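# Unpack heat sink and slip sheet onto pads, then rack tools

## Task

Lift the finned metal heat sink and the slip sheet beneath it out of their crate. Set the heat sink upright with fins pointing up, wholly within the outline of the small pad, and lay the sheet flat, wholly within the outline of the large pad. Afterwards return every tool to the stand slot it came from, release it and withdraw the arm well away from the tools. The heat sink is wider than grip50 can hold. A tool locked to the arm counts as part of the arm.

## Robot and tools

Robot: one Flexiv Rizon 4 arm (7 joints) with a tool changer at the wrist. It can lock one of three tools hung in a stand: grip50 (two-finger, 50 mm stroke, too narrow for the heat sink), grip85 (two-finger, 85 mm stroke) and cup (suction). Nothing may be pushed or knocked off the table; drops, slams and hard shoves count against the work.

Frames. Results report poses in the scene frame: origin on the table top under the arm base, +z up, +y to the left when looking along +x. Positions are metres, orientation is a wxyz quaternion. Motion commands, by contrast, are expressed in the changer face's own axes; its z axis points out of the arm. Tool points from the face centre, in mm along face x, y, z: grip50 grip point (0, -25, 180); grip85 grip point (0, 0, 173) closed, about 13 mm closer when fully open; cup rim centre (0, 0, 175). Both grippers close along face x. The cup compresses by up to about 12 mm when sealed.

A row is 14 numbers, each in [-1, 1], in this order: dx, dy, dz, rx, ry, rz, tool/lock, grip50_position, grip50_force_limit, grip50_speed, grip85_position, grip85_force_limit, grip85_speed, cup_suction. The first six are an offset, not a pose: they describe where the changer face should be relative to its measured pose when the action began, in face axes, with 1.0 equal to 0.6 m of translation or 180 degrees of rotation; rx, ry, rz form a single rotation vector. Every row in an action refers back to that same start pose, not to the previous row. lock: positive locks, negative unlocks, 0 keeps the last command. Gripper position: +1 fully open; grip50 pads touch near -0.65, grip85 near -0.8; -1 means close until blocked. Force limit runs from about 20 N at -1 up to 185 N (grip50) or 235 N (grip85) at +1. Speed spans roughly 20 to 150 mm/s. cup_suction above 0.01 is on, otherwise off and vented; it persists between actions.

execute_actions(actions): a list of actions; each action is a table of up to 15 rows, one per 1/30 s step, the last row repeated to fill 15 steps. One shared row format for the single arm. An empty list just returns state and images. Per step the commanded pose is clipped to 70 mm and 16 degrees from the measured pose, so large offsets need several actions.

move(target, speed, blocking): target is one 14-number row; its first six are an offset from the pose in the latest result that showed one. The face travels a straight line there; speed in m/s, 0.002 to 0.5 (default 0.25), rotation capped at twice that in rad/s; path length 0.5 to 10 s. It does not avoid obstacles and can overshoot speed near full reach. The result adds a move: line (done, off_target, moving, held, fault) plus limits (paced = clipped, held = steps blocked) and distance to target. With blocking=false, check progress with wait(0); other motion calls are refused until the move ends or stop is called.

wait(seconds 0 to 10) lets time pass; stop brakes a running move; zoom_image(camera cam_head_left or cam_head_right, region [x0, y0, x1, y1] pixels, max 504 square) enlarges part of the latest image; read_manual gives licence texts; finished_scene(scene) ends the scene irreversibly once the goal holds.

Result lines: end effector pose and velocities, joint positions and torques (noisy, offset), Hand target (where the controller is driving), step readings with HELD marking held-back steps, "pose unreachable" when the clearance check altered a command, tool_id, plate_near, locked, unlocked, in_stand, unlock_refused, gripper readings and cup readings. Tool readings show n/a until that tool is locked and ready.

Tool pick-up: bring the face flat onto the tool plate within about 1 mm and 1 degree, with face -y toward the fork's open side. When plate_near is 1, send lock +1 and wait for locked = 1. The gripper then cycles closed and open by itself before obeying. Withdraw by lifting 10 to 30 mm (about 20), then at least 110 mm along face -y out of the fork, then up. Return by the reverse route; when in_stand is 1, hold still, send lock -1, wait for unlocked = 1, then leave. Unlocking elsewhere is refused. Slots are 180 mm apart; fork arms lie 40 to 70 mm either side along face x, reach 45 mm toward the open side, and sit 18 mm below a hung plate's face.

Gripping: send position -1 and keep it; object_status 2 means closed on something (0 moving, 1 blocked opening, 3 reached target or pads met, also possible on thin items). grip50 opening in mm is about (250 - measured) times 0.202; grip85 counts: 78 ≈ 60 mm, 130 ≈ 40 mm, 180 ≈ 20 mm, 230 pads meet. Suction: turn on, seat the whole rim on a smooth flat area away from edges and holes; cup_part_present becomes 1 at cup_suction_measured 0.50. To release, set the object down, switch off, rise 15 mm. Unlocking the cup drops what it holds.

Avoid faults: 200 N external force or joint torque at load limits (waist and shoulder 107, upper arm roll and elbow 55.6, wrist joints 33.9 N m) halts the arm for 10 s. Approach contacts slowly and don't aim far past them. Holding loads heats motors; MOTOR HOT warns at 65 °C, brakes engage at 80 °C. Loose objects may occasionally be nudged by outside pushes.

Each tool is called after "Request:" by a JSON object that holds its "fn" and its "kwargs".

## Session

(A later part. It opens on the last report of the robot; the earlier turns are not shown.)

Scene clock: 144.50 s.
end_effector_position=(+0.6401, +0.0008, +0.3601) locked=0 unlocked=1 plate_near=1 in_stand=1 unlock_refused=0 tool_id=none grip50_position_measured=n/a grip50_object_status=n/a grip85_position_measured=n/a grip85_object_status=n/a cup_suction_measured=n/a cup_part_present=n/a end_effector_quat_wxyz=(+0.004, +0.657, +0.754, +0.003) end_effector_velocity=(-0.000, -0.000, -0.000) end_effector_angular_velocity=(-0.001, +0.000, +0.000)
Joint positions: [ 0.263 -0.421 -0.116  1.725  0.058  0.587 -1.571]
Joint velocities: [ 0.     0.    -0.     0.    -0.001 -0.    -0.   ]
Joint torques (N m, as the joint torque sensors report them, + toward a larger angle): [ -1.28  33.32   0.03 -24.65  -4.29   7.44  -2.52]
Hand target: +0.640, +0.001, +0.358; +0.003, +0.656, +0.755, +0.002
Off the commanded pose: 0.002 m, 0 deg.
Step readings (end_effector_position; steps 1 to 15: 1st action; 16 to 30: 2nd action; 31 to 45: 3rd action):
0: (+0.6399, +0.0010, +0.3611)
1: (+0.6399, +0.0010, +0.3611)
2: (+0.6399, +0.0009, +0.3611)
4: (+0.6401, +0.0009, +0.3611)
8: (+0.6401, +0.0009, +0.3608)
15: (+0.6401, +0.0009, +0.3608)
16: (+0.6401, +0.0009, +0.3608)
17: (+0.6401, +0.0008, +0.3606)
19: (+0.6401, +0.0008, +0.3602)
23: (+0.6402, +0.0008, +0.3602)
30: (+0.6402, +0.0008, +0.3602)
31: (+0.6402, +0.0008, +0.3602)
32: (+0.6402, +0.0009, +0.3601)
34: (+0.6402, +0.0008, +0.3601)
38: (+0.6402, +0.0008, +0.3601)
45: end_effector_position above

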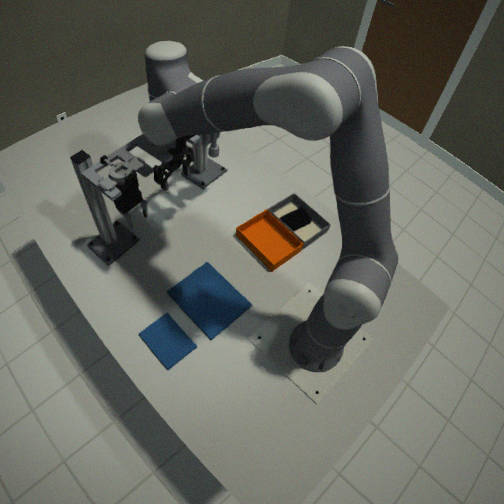

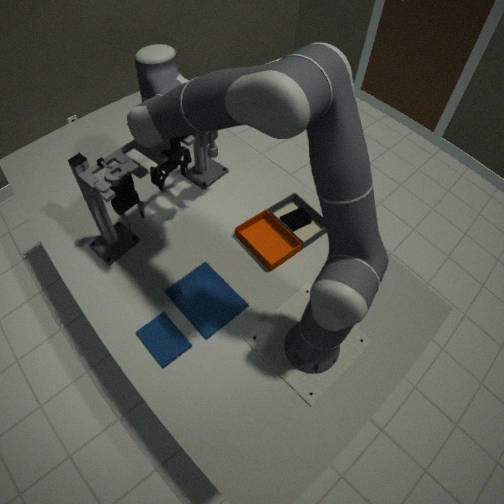

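Request:
{"fn": "execute_actions", "kwargs": {"actions": [[[0,0,0,0,0,0,1,1,0,0,1,0,0,0]],[[0,0,0,0,0,0,1,1,0,0,1,0,0,0]],[[0,0,0,0,0,0,1,1,0,0,1,0,0,0]],[[0,0,0,0,0,0,0,1,0,0,1,0,0,0]],[[0,0,0,0,0,0,0,1,0,0,1,0,0,0]],[[0,0,0,0,0,0,0,1,0,0,1,0,0,0]]]}}

Request:
{"fn": "move", "kwargs": {"target": [0,0,-0.033,0.003,0,0.002,0,1,0,0,1,0,0,0], "speed": 0.04}}

Request:
{"fn": "move", "kwargs": {"target": [0,-0.25,0,0,0,0,0,1,0,0,1,0,0,0], "speed": 0.08}}

Scene clock: 148.03 s.
end_effector_position=(+0.6400, +0.0007, +0.3606) locked=1 unlocked=0 plate_near=1 in_stand=1 unlock_refused=0 tool_id=grip85 grip50_position_measured=n/a grip50_object_status=n/a grip85_position_measured=n/a grip85_object_status=n/a cup_suction_measured=n/a cup_part_present=n/a end_effector_quat_wxyz=(+0.004, +0.657, +0.754, +0.003) end_effector_velocity=(-0.000, +0.000, -0.000) end_effector_angular_velocity=(+0.000, +0.001, +0.000)
Joint positions: [ 0.263 -0.42  -0.116  1.726  0.058  0.586 -1.571]
Joint velocities: [-0. -0.  0.  0.  0. -0.  0.]
Joint torques (N m, as the joint torque sensors report them, + toward a larger angle): [ -0.69  58.28  -1.54 -32.75  -5.16   5.92   0.32]
Hand target: +0.640, +0.001, +0.361; +0.004, +0.657, +0.754, +0.003
Off the commanded pose: 0.000 m, 0 deg.
Step readings (end_effector_position; steps 1 to 15: 1st action; 16 to 30: 2nd action; 31 to 45: 3rd action; 46 to 60: 4th action; 61 to 75: 5th action; 76 to 90: 6th action):
0: (+0.6401, +0.0008, +0.3601)
1: (+0.6401, +0.0008, +0.3603)
2: (+0.6401, +0.0008, +0.3604)
4: (+0.6401, +0.0008, +0.3604)
8: (+0.6401, +0.0008, +0.3604)
15: (+0.6401, +0.0008, +0.3604)
16: (+0.6401, +0.0008, +0.3604)
17: (+0.6401, +0.0008, +0.3605)
19: (+0.6401, +0.0008, +0.3604)
23: (+0.6399, +0.0008, +0.3604)
30: (+0.6400, +0.0007, +0.3606)
31: (+0.6400, +0.0007, +0.3606)
32: (+0.6400, +0.0007, +0.3606)
34: (+0.6400, +0.0007, +0.3606)
38: (+0.6400, +0.0007, +0.3606)
45: (+0.6400, +0.0007, +0.3606)
46: (+0.6400, +0.0007, +0.3606)
47: (+0.6400, +0.0007, +0.3606)
49: (+0.6400, +0.0007, +0.3606)
53: (+0.6400, +0.0007, +0.3606)
60: (+0.6400, +0.0007, +0.3606)
61: (+0.6400, +0.0007, +0.3606)
62: (+0.6400, +0.0007, +0.3606)
64: (+0.6400, +0.0007, +0.3606)
68: (+0.6400, +0.0007, +0.3606)
75: (+0.6400, +0.0007, +0.3606)
76: (+0.6400, +0.0007, +0.3606)
77: (+0.6400, +0.0007, +0.3606)
79: (+0.6400, +0.0007, +0.3606)
83: (+0.6400, +0.0007, +0.3606)
90: end_effector_position above

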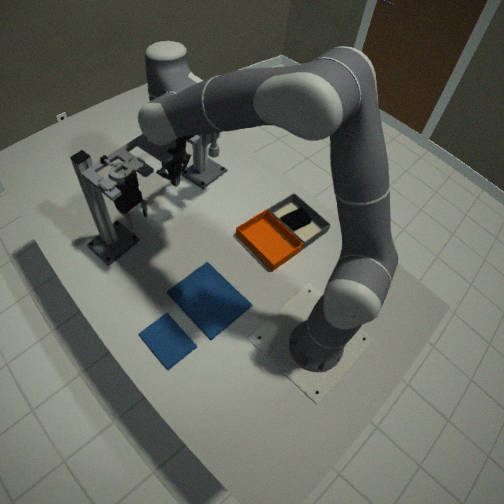

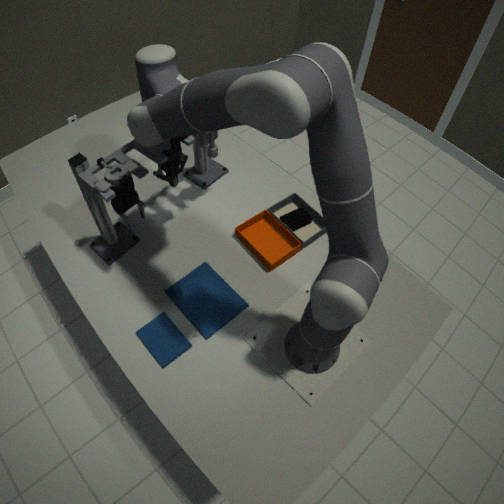

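Scene clock: 148.83 s.
end_effector_position=(+0.6398, +0.0007, +0.3803) locked=1 unlocked=0 plate_near=1 in_stand=0 unlock_refused=0 tool_id=grip85 grip50_position_measured=n/a grip50_object_status=n/a grip85_position_measured=n/a grip85_object_status=n/a cup_suction_measured=n/a cup_part_present=n/a end_effector_quat_wxyz=(+0.001, +0.659, +0.752, -0.000) end_effector_velocity=(+0.000, -0.000, +0.001) end_effector_angular_velocity=(-0.001, +0.001, -0.001)
Joint positions: [ 0.264 -0.397 -0.118  1.699  0.054  0.528 -1.562]
Joint velocities: [-0.     0.001 -0.    -0.002 -0.001 -0.003  0.001]
Joint torques (N m, as the joint torque sensors report them, + toward a larger angle): [ -0.05  59.04  -2.18 -33.72  -5.72   5.29   0.78]
Hand target: +0.640, +0.001, +0.380; +0.001, +0.659, +0.752, -0.000
Off the commanded pose: 0.000 m, 0 deg.
move: done

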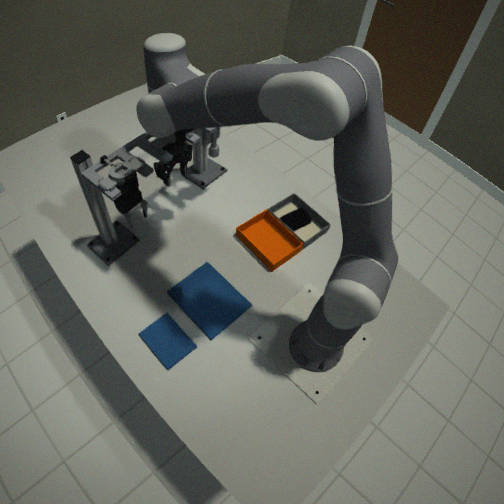

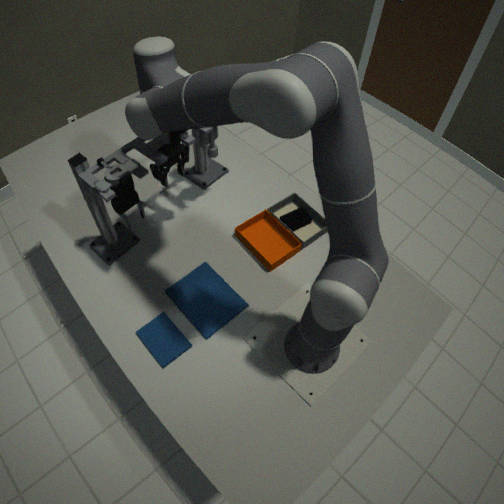

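Scene clock: 151.07 s.
end_effector_position=(+0.4913, -0.0187, +0.3806) locked=1 unlocked=0 plate_near=1 in_stand=0 unlock_refused=0 tool_id=grip85 grip50_position_measured=n/a grip50_object_status=n/a grip85_position_measured=3 grip85_object_status=3 cup_suction_measured=n/a cup_part_present=n/a end_effector_quat_wxyz=(+0.000, +0.659, +0.752, -0.000) end_effector_velocity=(-0.001, -0.000, -0.000) end_effector_angular_velocity=(-0.000, -0.000, -0.000)
Joint positions: [ 0.252 -0.054 -0.074  2.159  0.007  0.647 -1.517]
Joint velocities: [-0.     0.003 -0.     0.004 -0.001  0.001  0.001]
Joint torques (N m, as the joint torque sensors report them, + toward a larger angle): [ -0.71  38.75   0.98 -31.55  -5.25   6.35   0.84]
Hand target: +0.491, -0.019, +0.381; +0.001, +0.659, +0.752, -0.000
Off the commanded pose: 0.000 m, 0 deg.
move: done

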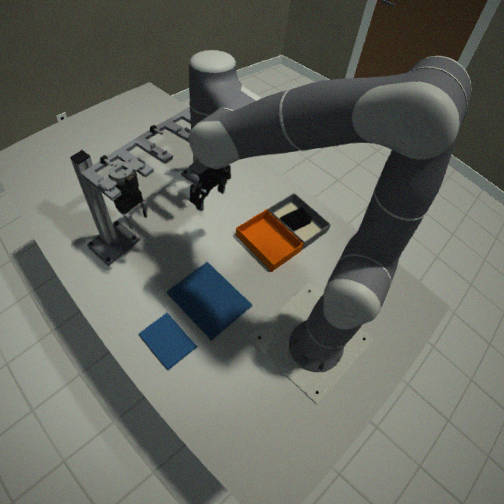

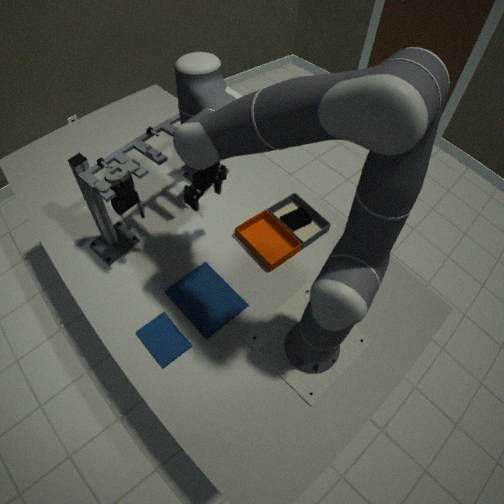

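Request:
{"fn": "move", "kwargs": {"target": [-0.275,-0.204,0.13,0,0,0.542,0,1,0,0,1,0,0,0], "speed": 0.2}}

Request:
{"fn": "zoom_image", "kwargs": {"camera": "cam_head_left", "region": [200, 130, 400, 300]}}

Scene clock: 156.17 s.
end_effector_position=(+0.3914, -0.1983, +0.3026) locked=1 unlocked=0 plate_near=1 in_stand=0 unlock_refused=0 tool_id=grip85 grip50_position_measured=n/a grip50_object_status=n/a grip85_position_measured=3 grip85_object_status=3 cup_suction_measured=n/a cup_part_present=n/a end_effector_quat_wxyz=(+0.001, +1.000, +0.001, -0.000) end_effector_velocity=(-0.000, -0.001, -0.000) end_effector_angular_velocity=(-0.001, -0.000, -0.007)
Joint positions: [ 0.045 -0.07  -0.274  2.414  0.036  0.914 -0.246]
Joint velocities: [-0.001 -0.001 -0.001  0.001 -0.001  0.002  0.006]
Joint torques (N m, as the joint torque sensors report them, + toward a larger angle): [ -1.61  32.6   -1.41 -26.    -3.7    6.37   0.62]
Hand target: +0.391, -0.199, +0.303; +0.001, +1.000, +0.000, -0.000
Off the commanded pose: 0.000 m, 0 deg.
move: done

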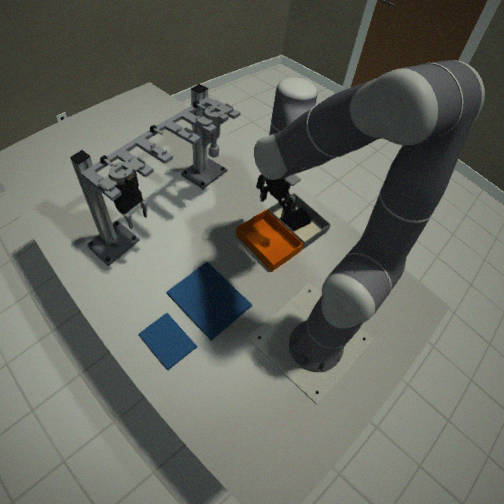

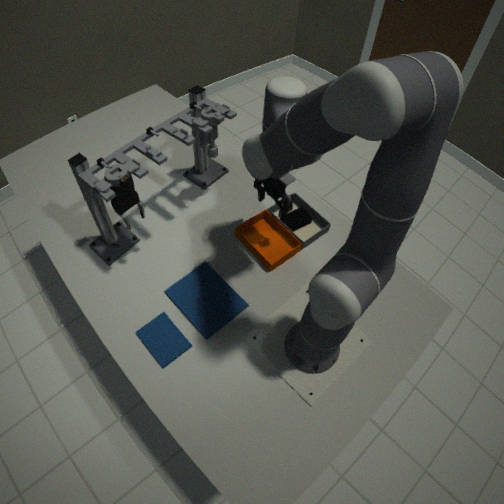

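Region (200, 130, 400, 300) of cam_head_left's 504x504 image, scaled by 2.520, with more detail than that image has; it fills the top 428 rows of this view, and the rest is white.

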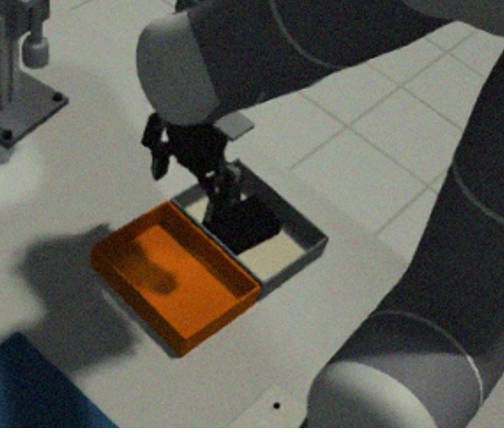

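Request:
{"fn": "move", "kwargs": {"target": [0,0.13,0.1,0,0,0,0,1,0,0,1,0,0,0], "speed": 0.1}}

Request:
{"fn": "zoom_image", "kwargs": {"camera": "cam_head_left", "region": [220, 150, 380, 290]}}

Request:
{"fn": "zoom_image", "kwargs": {"camera": "cam_head_right", "region": [220, 150, 380, 290]}}

Scene clock: 157.80 s.
end_effector_position=(+0.3912, -0.2763, +0.2424) locked=1 unlocked=0 plate_near=1 in_stand=0 unlock_refused=0 tool_id=grip85 grip50_position_measured=n/a grip50_object_status=n/a grip85_position_measured=3 grip85_object_status=3 cup_suction_measured=n/a cup_part_present=n/a end_effector_quat_wxyz=(+0.000, +1.000, +0.001, -0.001) end_effector_velocity=(+0.000, -0.001, -0.000) end_effector_angular_velocity=(-0.000, -0.001, +0.001)
Joint positions: [-0.08  -0.334 -0.306  2.298  0.204  1.04  -0.536]
Joint velocities: [-0.002 -0.003  0.    -0.003  0.002  0.001 -0.004]
Joint torques (N m, as the joint torque sensors report them, + toward a larger angle): [ -2.1   40.62  -1.85 -22.02  -2.99   6.46  -0.18]
Hand target: +0.391, -0.276, +0.242; +0.000, +1.000, +0.001, -0.000
Off the commanded pose: 0.000 m, 0 deg.
move: done

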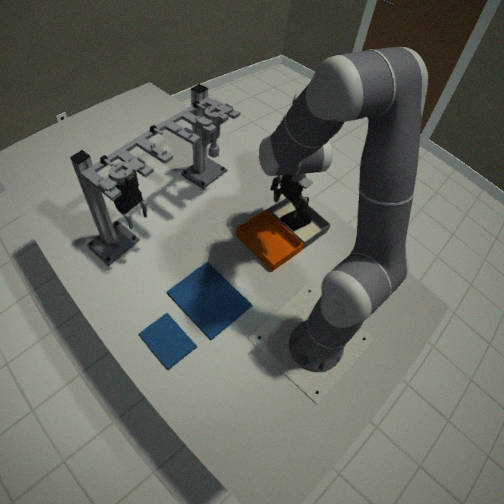

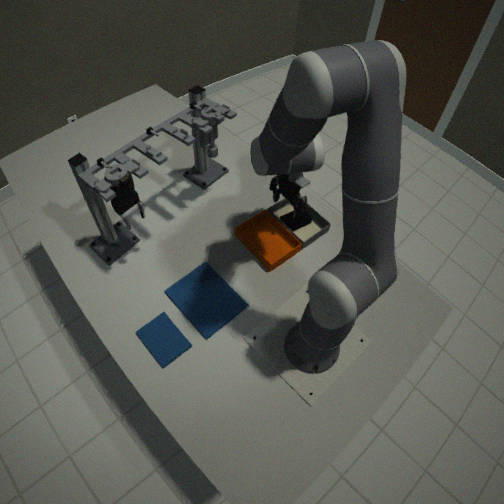

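Region (220, 150, 380, 290) of cam_head_left's 504x504 image, scaled by 3.150, with more detail than that image has; it fills the top 441 rows of this view, and the rest is white.

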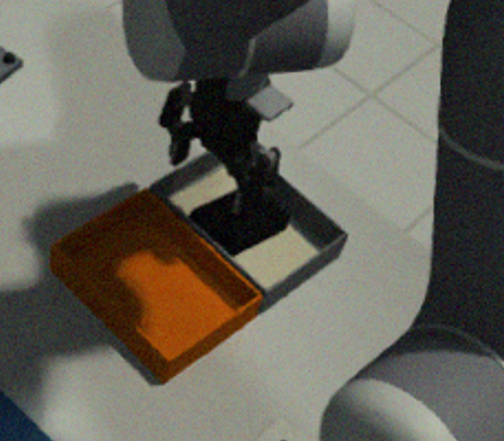

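Region (220, 150, 380, 290) of cam_head_right's 504x504 image, scaled by 3.150, with more detail than that image has; it fills the top 441 rows of this view, and the rest is white.

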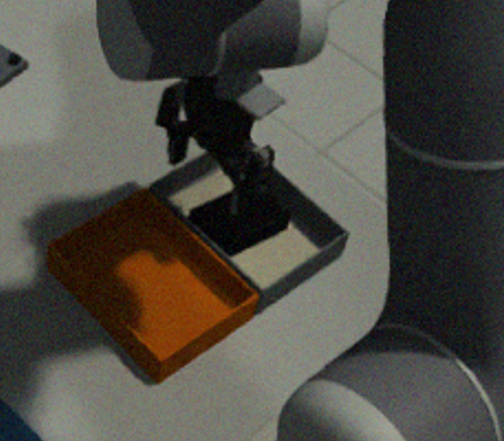

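Request:
{"fn": "move", "kwargs": {"target": [-0.033,0.033,0.03,0,0,0,0,1,0,0,1,0,0,0], "speed": 0.05}}

Request:
{"fn": "zoom_image", "kwargs": {"camera": "cam_head_left", "region": [220, 150, 380, 290]}}

Scene clock: 159.57 s.
end_effector_position=(+0.3714, -0.2960, +0.2244) locked=1 unlocked=0 plate_near=1 in_stand=0 unlock_refused=0 tool_id=grip85 grip50_position_measured=n/a grip50_object_status=n/a grip85_position_measured=3 grip85_object_status=3 cup_suction_measured=n/a cup_part_present=n/a end_effector_quat_wxyz=(+0.000, +1.000, +0.001, -0.001) end_effector_velocity=(-0.000, -0.001, -0.001) end_effector_angular_velocity=(-0.001, -0.000, +0.003)
Joint positions: [-0.137 -0.383 -0.297  2.301  0.246  1.087 -0.622]
Joint velocities: [-0.002 -0.002  0.001 -0.001  0.001  0.002 -0.004]
Joint torques (N m, as the joint torque sensors report them, + toward a larger angle): [ -1.49  41.63  -2.44 -20.41  -2.84   6.16  -0.22]
Hand target: +0.371, -0.296, +0.224; +0.000, +1.000, +0.001, -0.001
Off the commanded pose: 0.000 m, 0 deg.
move: done

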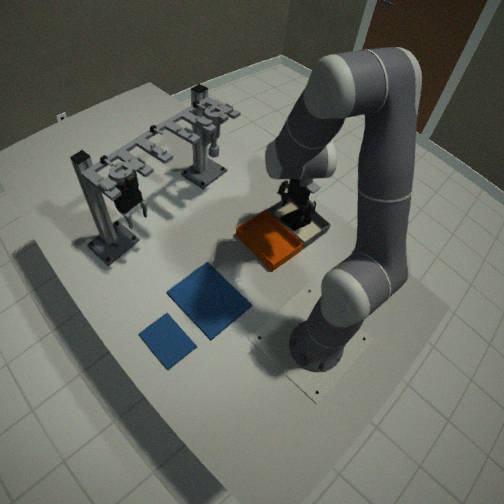

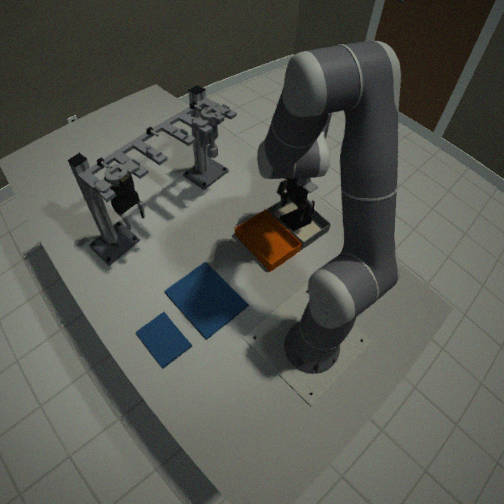

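Region (220, 150, 380, 290) of cam_head_left's 504x504 image, scaled by 3.150, with more detail than that image has; it fills the top 441 rows of this view, and the rest is white.

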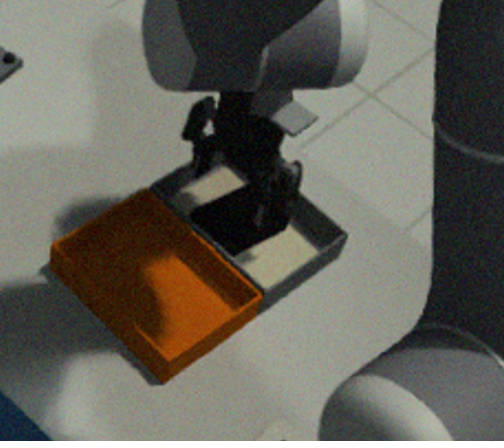

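Request:
{"fn": "move", "kwargs": {"target": [0,0,0,0,0,0.065,0,1,0,0,1,0,0,0], "speed": 0.1}}

Request:
{"fn": "execute_actions", "kwargs": {"actions": [[[0,0,0.01,0,0,0,0,1,0,0,1,0,0,0]],[[0,0,0.01,0,0,0,0,1,0,0,1,0,0,0]],[[0,0,0.01,0,0,0,0,1,0,0,1,0,0,0]],[[0,0,0.01,0,0,0,0,1,0,0,1,0,0,0]],[[0,0,0.01,0,0,0,0,1,0,0,1,0,0,0]],[[0,0,0.01,0,0,0,0,1,0,0,1,0,0,0]]]}}

Request:
{"fn": "zoom_image", "kwargs": {"camera": "cam_head_left", "region": [220, 150, 380, 290]}}

Scene clock: 161.33 s.
end_effector_position=(+0.3714, -0.2960, +0.2245) locked=1 unlocked=0 plate_near=1 in_stand=0 unlock_refused=0 tool_id=grip85 grip50_position_measured=n/a grip50_object_status=n/a grip85_position_measured=3 grip85_object_status=3 cup_suction_measured=n/a cup_part_present=n/a end_effector_quat_wxyz=(+0.001, +0.995, -0.100, -0.001) end_effector_velocity=(+0.000, -0.000, +0.000) end_effector_angular_velocity=(-0.000, -0.000, -0.008)
Joint positions: [-0.098 -0.385 -0.337  2.299  0.275  1.081 -0.442]
Joint velocities: [ 0.    -0.    -0.001 -0.    -0.    -0.     0.008]
Joint torques (N m, as the joint torque sensors report them, + toward a larger angle): [  0.76  40.58  -5.05 -20.09  -2.65   5.3    0.73]
Hand target: +0.371, -0.296, +0.224; +0.000, +0.995, -0.101, -0.001
Off the commanded pose: 0.000 m, 0 deg.
move: done

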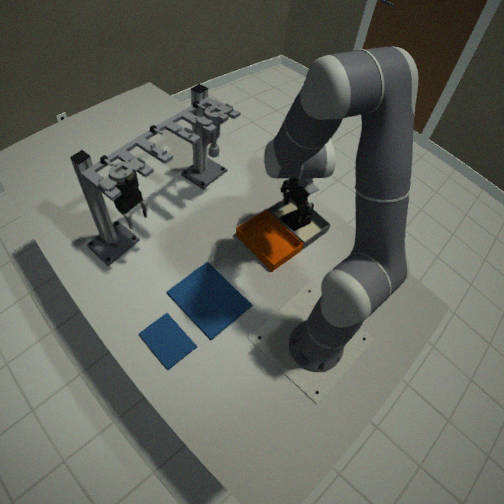

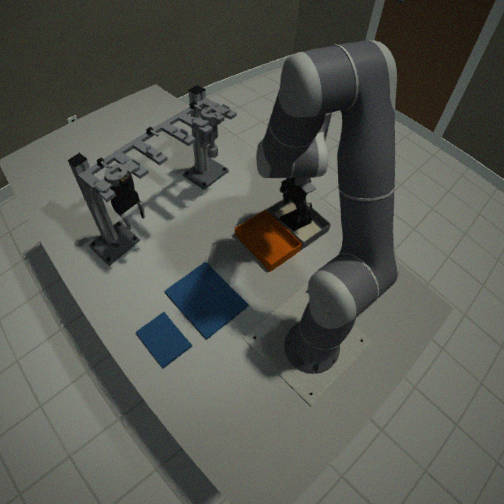

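Scene clock: 172.93 s.
end_effector_position=(+0.3767, -0.2996, +0.2136) locked=1 unlocked=0 plate_near=1 in_stand=0 unlock_refused=0 tool_id=grip85 grip50_position_measured=n/a grip50_object_status=n/a grip85_position_measured=3 grip85_object_status=3 cup_suction_measured=n/a cup_part_present=n/a end_effector_quat_wxyz=(+0.004, +0.995, -0.099, +0.009) end_effector_velocity=(-0.000, -0.000, -0.000) end_effector_angular_velocity=(+0.000, +0.000, -0.000)
Joint positions: [-0.119 -0.43  -0.312  2.28   0.306  1.126 -0.467]
Joint velocities: [-0. -0. -0.  0.  0. -0.  0.]
Joint torques (N m, as the joint torque sensors report them, + toward a larger angle): [  0.29  31.32  -1.4  -12.1   -0.74   3.57   0.76]
Hand target: +0.375, -0.299, +0.212; +0.003, +0.995, -0.100, +0.007
Off the commanded pose: 0.008 m, 0 deg.
FORCE FAULT: contact force on the arm reached its limit, and the arm stopped for 10 seconds. The contact can be on any part of the arm, not only on its tool. That time counts as 19 of the actions that you can send in this scene. The arm's remaining commands of this call were not run. The arm holds still and accepts commands again. Move the arm away from the contact; if what it grips holds it there, let go first. Pushing or pulling that hard again can fault the arm again.
Step readings (end_effector_position; steps 1 to 15: 1st action; 16 to 30: 2nd action; 31 to 45: 3rd action; 46 to 60: 4th action):
0: (+0.3714, -0.2960, +0.2245)
1: (+0.3714, -0.2960, +0.2244)
2: (+0.3716, -0.2961, +0.2230)
4: (+0.3712, -0.2959, +0.2199)
8: (+0.3713, -0.2960, +0.2187)
15: (+0.3714, -0.2960, +0.2185)
16: (+0.3714, -0.2960, +0.2184)
17: (+0.3716, -0.2961, +0.2170)
19: (+0.3712, -0.2959, +0.2140)
23: (+0.3715, -0.2961, +0.2131)
30: (+0.3717, -0.2962, +0.2130)
31: (+0.3717, -0.2962, +0.2129)
32: (+0.3723, -0.2966, +0.2121)
34: (+0.3743, -0.2980, +0.2122)
38: (+0.3750, -0.2985, +0.2122)
45: (+0.3751, -0.2986, +0.2122)
46: (+0.3752, -0.2987, +0.2122)
47: (+0.3764, -0.2996, +0.2133)
49: (+0.3767, -0.2996, +0.2136)
53: (+0.3767, -0.2996, +0.2136)
60: (+0.3767, -0.2996, +0.2136)

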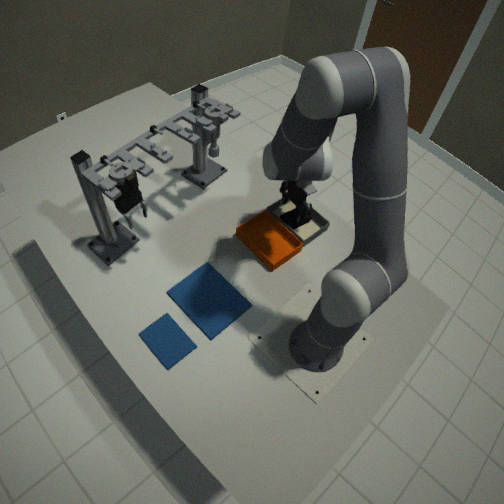

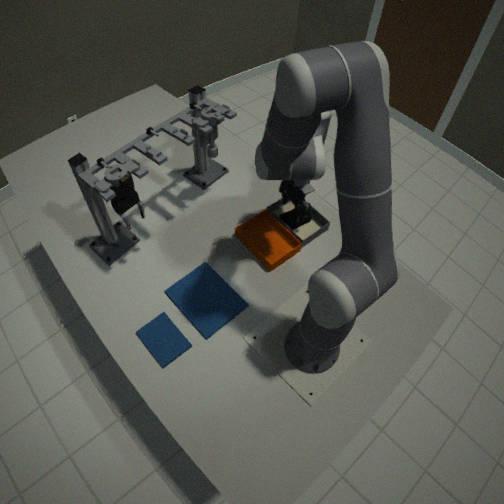

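Region (220, 150, 380, 290) of cam_head_left's 504x504 image, scaled by 3.150, with more detail than that image has; it fills the top 441 rows of this view, and the rest is white.

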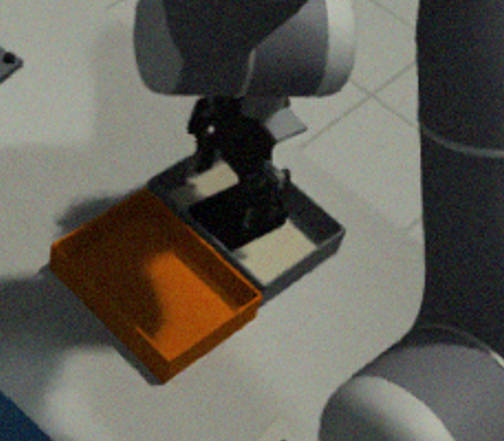

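Request:
{"fn": "move", "kwargs": {"target": [0,0,-0.025,0.0025,-0.0057,0,0,1,0,0,1,0,0,0], "speed": 0.05}}

Request:
{"fn": "move", "kwargs": {"target": [-0.06,-0.03,0,0,0,0,0,1,0,0,1,0,0,0], "speed": 0.05}}

Request:
{"fn": "execute_actions", "kwargs": {"actions": [[[0,0,0.01,0,0,0,0,1,0,0,1,0,0,0]],[[0,0,0.01,0,0,0,0,1,0,0,1,0,0,0]],[[0,0,0.005,0,0,0,0,1,0,0,1,0,0,0]],[[0,0,0.005,0,0,0,0,1,0,0,1,0,0,0]],[[0,0,0.005,0,0,0,0,1,0,0,1,0,0,0]]]}}

Request:
{"fn": "zoom_image", "kwargs": {"camera": "cam_head_left", "region": [220, 150, 380, 290]}}

Scene clock: 173.97 s.
end_effector_position=(+0.3765, -0.2995, +0.2286) locked=1 unlocked=0 plate_near=1 in_stand=0 unlock_refused=0 tool_id=grip85 grip50_position_measured=n/a grip50_object_status=n/a grip85_position_measured=3 grip85_object_status=3 cup_suction_measured=n/a cup_part_present=n/a end_effector_quat_wxyz=(-0.000, +0.995, -0.099, +0.001) end_effector_velocity=(-0.000, +0.000, +0.001) end_effector_angular_velocity=(+0.001, +0.003, +0.000)
Joint positions: [-0.106 -0.383 -0.334  2.282  0.268  1.064 -0.442]
Joint velocities: [ 0.001  0.004 -0.001  0.001 -0.004 -0.006  0.003]
Joint torques (N m, as the joint torque sensors report them, + toward a larger angle): [  0.89  42.07  -5.26 -20.37  -3.49   5.34   0.91]
Hand target: +0.376, -0.300, +0.229; -0.000, +0.995, -0.099, +0.001
Off the commanded pose: 0.000 m, 0 deg.
move: done

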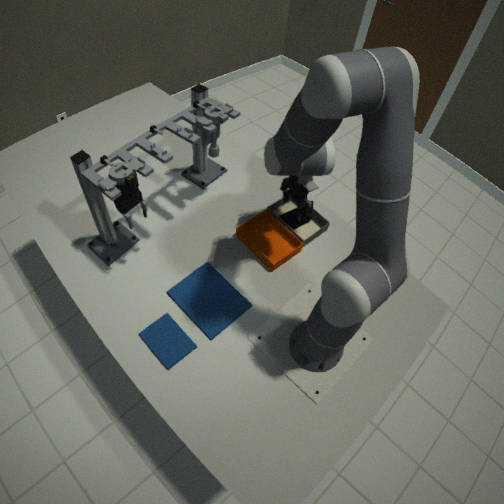

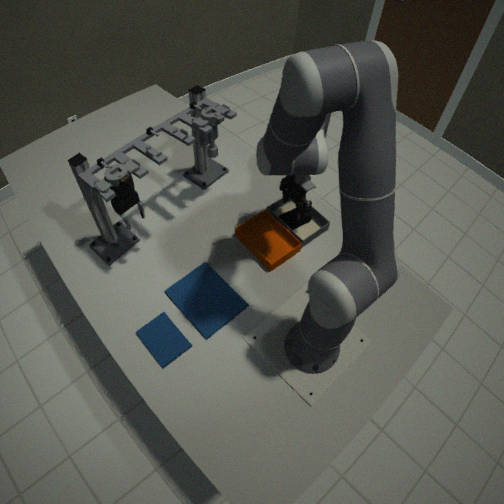

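Scene clock: 175.07 s.
end_effector_position=(+0.3449, -0.2748, +0.2285) locked=1 unlocked=0 plate_near=1 in_stand=0 unlock_refused=0 tool_id=grip85 grip50_position_measured=n/a grip50_object_status=n/a grip85_position_measured=3 grip85_object_status=3 cup_suction_measured=n/a cup_part_present=n/a end_effector_quat_wxyz=(-0.000, +0.995, -0.099, +0.001) end_effector_velocity=(-0.001, +0.001, -0.000) end_effector_angular_velocity=(+0.000, -0.000, -0.001)
Joint positions: [-0.07  -0.315 -0.339  2.405  0.255  1.124 -0.413]
Joint velocities: [ 0.001  0.003 -0.001  0.005 -0.     0.002  0.002]
Joint torques (N m, as the joint torque sensors report them, + toward a larger angle): [  0.55  38.02  -4.26 -18.75  -3.1    6.12   0.79]
Hand target: +0.345, -0.275, +0.229; -0.000, +0.995, -0.099, +0.001
Off the commanded pose: 0.000 m, 0 deg.
move: done

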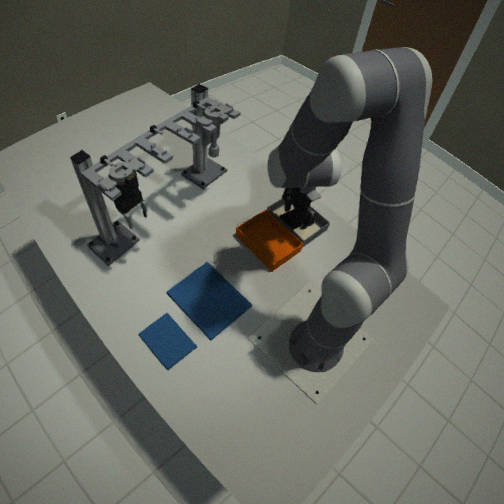

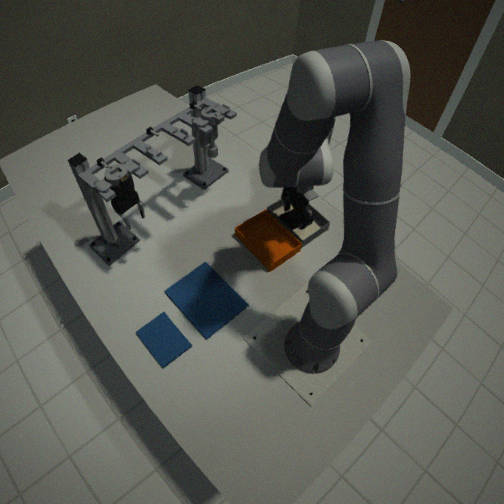

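Scene clock: 177.57 s.
end_effector_position=(+0.3488, -0.2757, +0.2109) locked=1 unlocked=0 plate_near=1 in_stand=0 unlock_refused=0 tool_id=grip85 grip50_position_measured=n/a grip50_object_status=n/a grip85_position_measured=3 grip85_object_status=3 cup_suction_measured=n/a cup_part_present=n/a end_effector_quat_wxyz=(+0.002, +0.995, -0.098, +0.007) end_effector_velocity=(+0.000, -0.000, +0.000) end_effector_angular_velocity=(-0.000, -0.001, +0.000)
Joint positions: [-0.093 -0.383 -0.302  2.383  0.309  1.179 -0.452]
Joint velocities: [-0.002 -0.     0.002 -0.    -0.001  0.001  0.   ]
Joint torques (N m, as the joint torque sensors report them, + toward a larger angle): [-4.89 24.73 -3.2  -7.29 -1.35  1.57  0.33]
Hand target: +0.347, -0.275, +0.209; +0.001, +0.995, -0.099, +0.003
Off the commanded pose: 0.003 m, 0 deg.
Step readings (end_effector_position; steps 1 to 15: 1st action; 16 to 30: 2nd action; 31 to 45: 3rd action; 46 to 60: 4th action; 61 to 75: 5th action):
0: (+0.3449, -0.2748, +0.2285)
1: (+0.3449, -0.2748, +0.2284)
2: (+0.3451, -0.2749, +0.2272)
4: (+0.3448, -0.2747, +0.2240)
8: (+0.3448, -0.2747, +0.2227)
15: (+0.3449, -0.2747, +0.2225)
16: (+0.3449, -0.2747, +0.2224)
17: (+0.3451, -0.2748, +0.2211)
19: (+0.3448, -0.2746, +0.2180)
23: (+0.3448, -0.2747, +0.2167)
30: (+0.3448, -0.2747, +0.2166)
31: (+0.3448, -0.2747, +0.2164)
32: (+0.3450, -0.2747, +0.2156)
34: (+0.3448, -0.2746, +0.2142)
38: (+0.3448, -0.2746, +0.2137)
45: (+0.3448, -0.2746, +0.2136)
46: (+0.3448, -0.2746, +0.2134)
47: (+0.3451, -0.2747, +0.2128)
49: (+0.3461, -0.2750, +0.2124)
53: (+0.3465, -0.2751, +0.2121)
60: (+0.3466, -0.2751, +0.2121)
61: (+0.3467, -0.2751, +0.2120)
62: (+0.3474, -0.2754, +0.2117)
64: (+0.3483, -0.2756, +0.2112)
68: (+0.3487, -0.2757, +0.2110)
75: end_effector_position above

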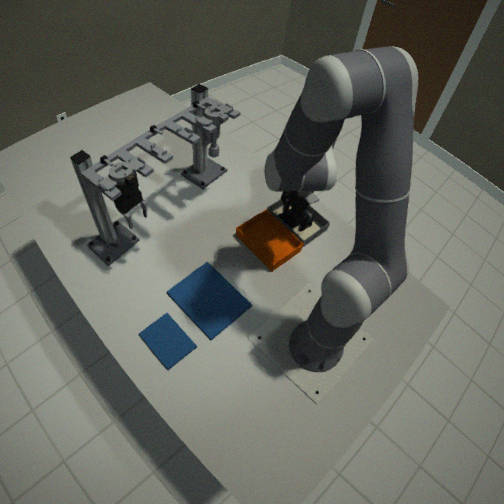

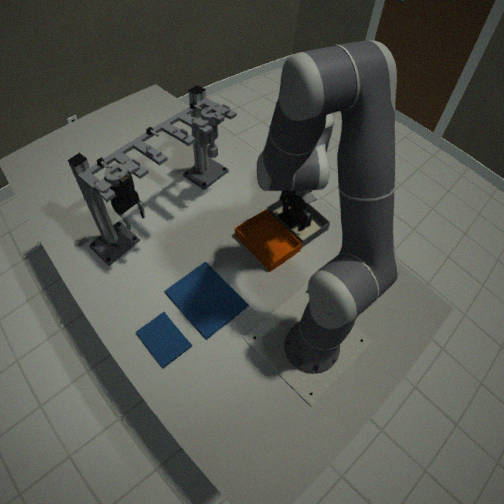

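Region (220, 150, 380, 290) of cam_head_left's 504x504 image, scaled by 3.150, with more detail than that image has; it fills the top 441 rows of this view, and the rest is white.

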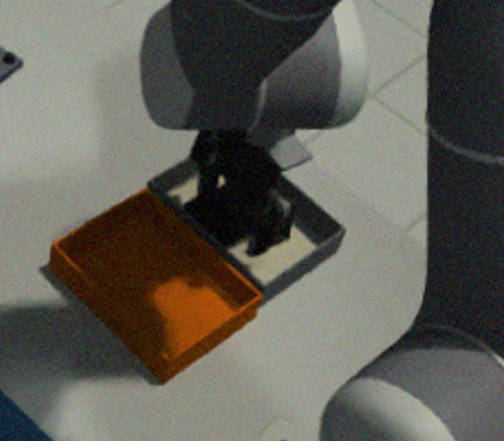

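Overshot; far finger on the sink edge. Go midway.

Request:
{"fn": "execute_actions", "kwargs": {"actions": [[[0,0,-0.01,0.0013,-0.0045,0,0,1,0,0,1,0,0,0]],[[0.022,0,0,0,0,0,0,1,0,0,1,0,0,0]],[[0,0,0.008,0,0,0,0,1,0,0,1,0,0,0]],[[0,0,0.005,0,0,0,0,1,0,0,1,0,0,0]],[[0,0,0.005,0,0,0,0,1,0,0,1,0,0,0]],[[0,0,0.005,0,0,0,0,1,0,0,1,0,0,0]]]}}

Scene clock: 180.70 s.
end_effector_position=(+0.3616, -0.2782, +0.2032) locked=1 unlocked=0 plate_near=1 in_stand=0 unlock_refused=0 tool_id=grip85 grip50_position_measured=n/a grip50_object_status=n/a grip85_position_measured=3 grip85_object_status=3 cup_suction_measured=n/a cup_part_present=n/a end_effector_quat_wxyz=(-0.001, +0.995, -0.098, -0.000) end_effector_velocity=(+0.000, -0.000, +0.000) end_effector_angular_velocity=(-0.000, -0.001, -0.001)
Joint positions: [-0.099 -0.423 -0.293  2.339  0.317  1.158 -0.45 ]
Joint velocities: [-0.    -0.     0.    -0.     0.001  0.    -0.   ]
Joint torques (N m, as the joint torque sensors report them, + toward a larger angle): [ -1.89  40.82  -2.77 -17.75  -2.23   6.45  -0.2 ]
Hand target: +0.362, -0.278, +0.203; -0.001, +0.995, -0.098, -0.000
Off the commanded pose: 0.000 m, 0 deg.
Step readings (end_effector_position; steps 1 to 15: 1st action; 16 to 30: 2nd action; 31 to 45: 3rd action; 46 to 60: 4th action; 61 to 75: 5th action; 76 to 90: 6th action):
0: (+0.3488, -0.2757, +0.2109)
1: (+0.3489, -0.2757, +0.2111)
2: (+0.3487, -0.2758, +0.2124)
4: (+0.3482, -0.2756, +0.2150)
8: (+0.3487, -0.2757, +0.2167)
15: (+0.3487, -0.2757, +0.2169)
16: (+0.3489, -0.2758, +0.2169)
17: (+0.3510, -0.2763, +0.2167)
19: (+0.3581, -0.2777, +0.2172)
23: (+0.3612, -0.2782, +0.2170)
30: (+0.3617, -0.2784, +0.2170)
31: (+0.3617, -0.2783, +0.2168)
32: (+0.3619, -0.2784, +0.2156)
34: (+0.3616, -0.2782, +0.2132)
38: (+0.3616, -0.2783, +0.2123)
45: (+0.3617, -0.2783, +0.2122)
46: (+0.3617, -0.2783, +0.2120)
47: (+0.3618, -0.2784, +0.2112)
49: (+0.3616, -0.2783, +0.2098)
53: (+0.3616, -0.2783, +0.2093)
60: (+0.3616, -0.2783, +0.2092)
61: (+0.3616, -0.2783, +0.2090)
62: (+0.3618, -0.2783, +0.2082)
64: (+0.3615, -0.2782, +0.2068)
68: (+0.3616, -0.2782, +0.2063)
75: (+0.3616, -0.2783, +0.2062)
76: (+0.3616, -0.2782, +0.2061)
77: (+0.3617, -0.2783, +0.2053)
79: (+0.3615, -0.2782, +0.2039)
83: (+0.3615, -0.2782, +0.2033)
90: end_effector_position above

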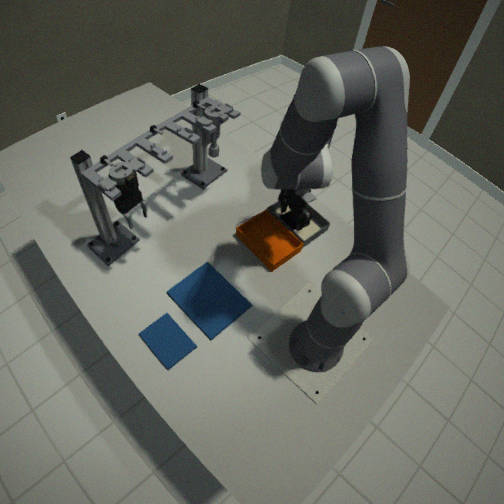

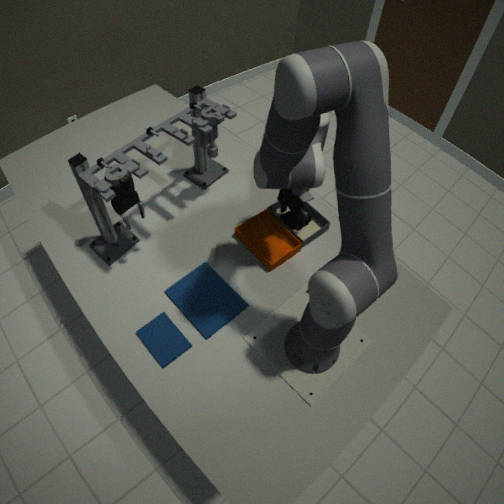

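Request:
{"fn": "execute_actions", "kwargs": {"actions": [[[0,0,0.006,0,0,0,0,1,0,0,1,0,0,0]],[[0,0,0.006,0,0,0,0,1,0,0,1,0,0,0]],[[0,0,0.006,0,0,0,0,1,0,0,1,0,0,0]],[[0,0,0,0,0,0,0,1,0,0,-1,0,-0.5,0]],[[0,0,0,0,0,0,0,1,0,0,-1,0,-0.5,0]],[[0,0,0,0,0,0,0,1,0,0,-1,0,-0.5,0]]]}}

Scene clock: 183.87 s.
end_effector_position=(+0.3618, -0.2782, +0.1928) locked=1 unlocked=0 plate_near=1 in_stand=0 unlock_refused=0 tool_id=grip85 grip50_position_measured=n/a grip50_object_status=n/a grip85_position_measured=81 grip85_object_status=2 cup_suction_measured=n/a cup_part_present=n/a end_effector_quat_wxyz=(-0.001, +0.995, -0.098, -0.000) end_effector_velocity=(-0.000, +0.000, -0.000) end_effector_angular_velocity=(+0.000, +0.000, -0.000)
Joint positions: [-0.111 -0.457 -0.275  2.329  0.339  1.182 -0.466]
Joint velocities: [ 0. -0.  0.  0.  0. -0. -0.]
Joint torques (N m, as the joint torque sensors report them, + toward a larger angle): [ -0.52  40.77  -4.16 -16.31  -2.36   5.83   0.28]
Hand target: +0.362, -0.278, +0.193; -0.001, +0.995, -0.098, -0.000
Off the commanded pose: 0.000 m, 0 deg.
Step readings (end_effector_position; steps 1 to 15: 1st action; 16 to 30: 2nd action; 31 to 45: 3rd action; 46 to 60: 4th action; 61 to 75: 5th action; 76 to 90: 6th action):
0: (+0.3616, -0.2782, +0.2032)
1: (+0.3616, -0.2782, +0.2031)
2: (+0.3617, -0.2783, +0.2021)
4: (+0.3615, -0.2782, +0.2004)
8: (+0.3615, -0.2782, +0.1998)
15: (+0.3615, -0.2782, +0.1996)
16: (+0.3615, -0.2782, +0.1995)
17: (+0.3617, -0.2782, +0.1985)
19: (+0.3614, -0.2781, +0.1968)
23: (+0.3615, -0.2782, +0.1962)
30: (+0.3615, -0.2782, +0.1961)
31: (+0.3615, -0.2781, +0.1959)
32: (+0.3617, -0.2782, +0.1950)
34: (+0.3614, -0.2781, +0.1933)
38: (+0.3614, -0.2781, +0.1926)
45: (+0.3615, -0.2781, +0.1925)
46: (+0.3615, -0.2781, +0.1925)
47: (+0.3615, -0.2781, +0.1925)
49: (+0.3615, -0.2781, +0.1925)
53: (+0.3615, -0.2781, +0.1925)
60: (+0.3615, -0.2781, +0.1925)
61: (+0.3615, -0.2781, +0.1925)
62: (+0.3615, -0.2781, +0.1925)
64: (+0.3617, -0.2782, +0.1927)
68: (+0.3617, -0.2782, +0.1928)
75: (+0.3617, -0.2782, +0.1928)
76: (+0.3618, -0.2782, +0.1928)
77: (+0.3618, -0.2782, +0.1928)
79: (+0.3618, -0.2782, +0.1928)
83: (+0.3618, -0.2782, +0.1928)
90: end_effector_position above

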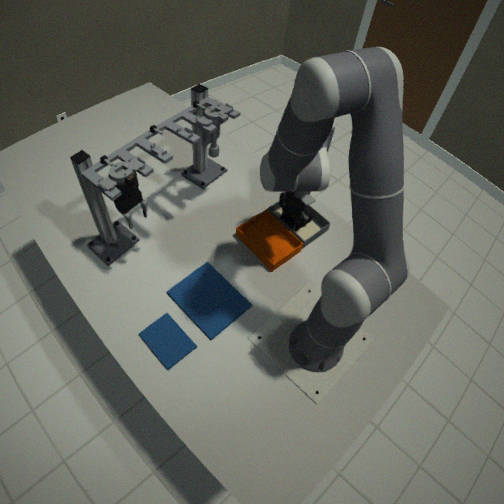

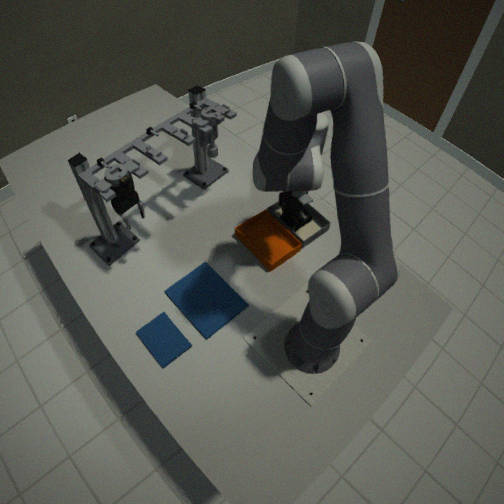

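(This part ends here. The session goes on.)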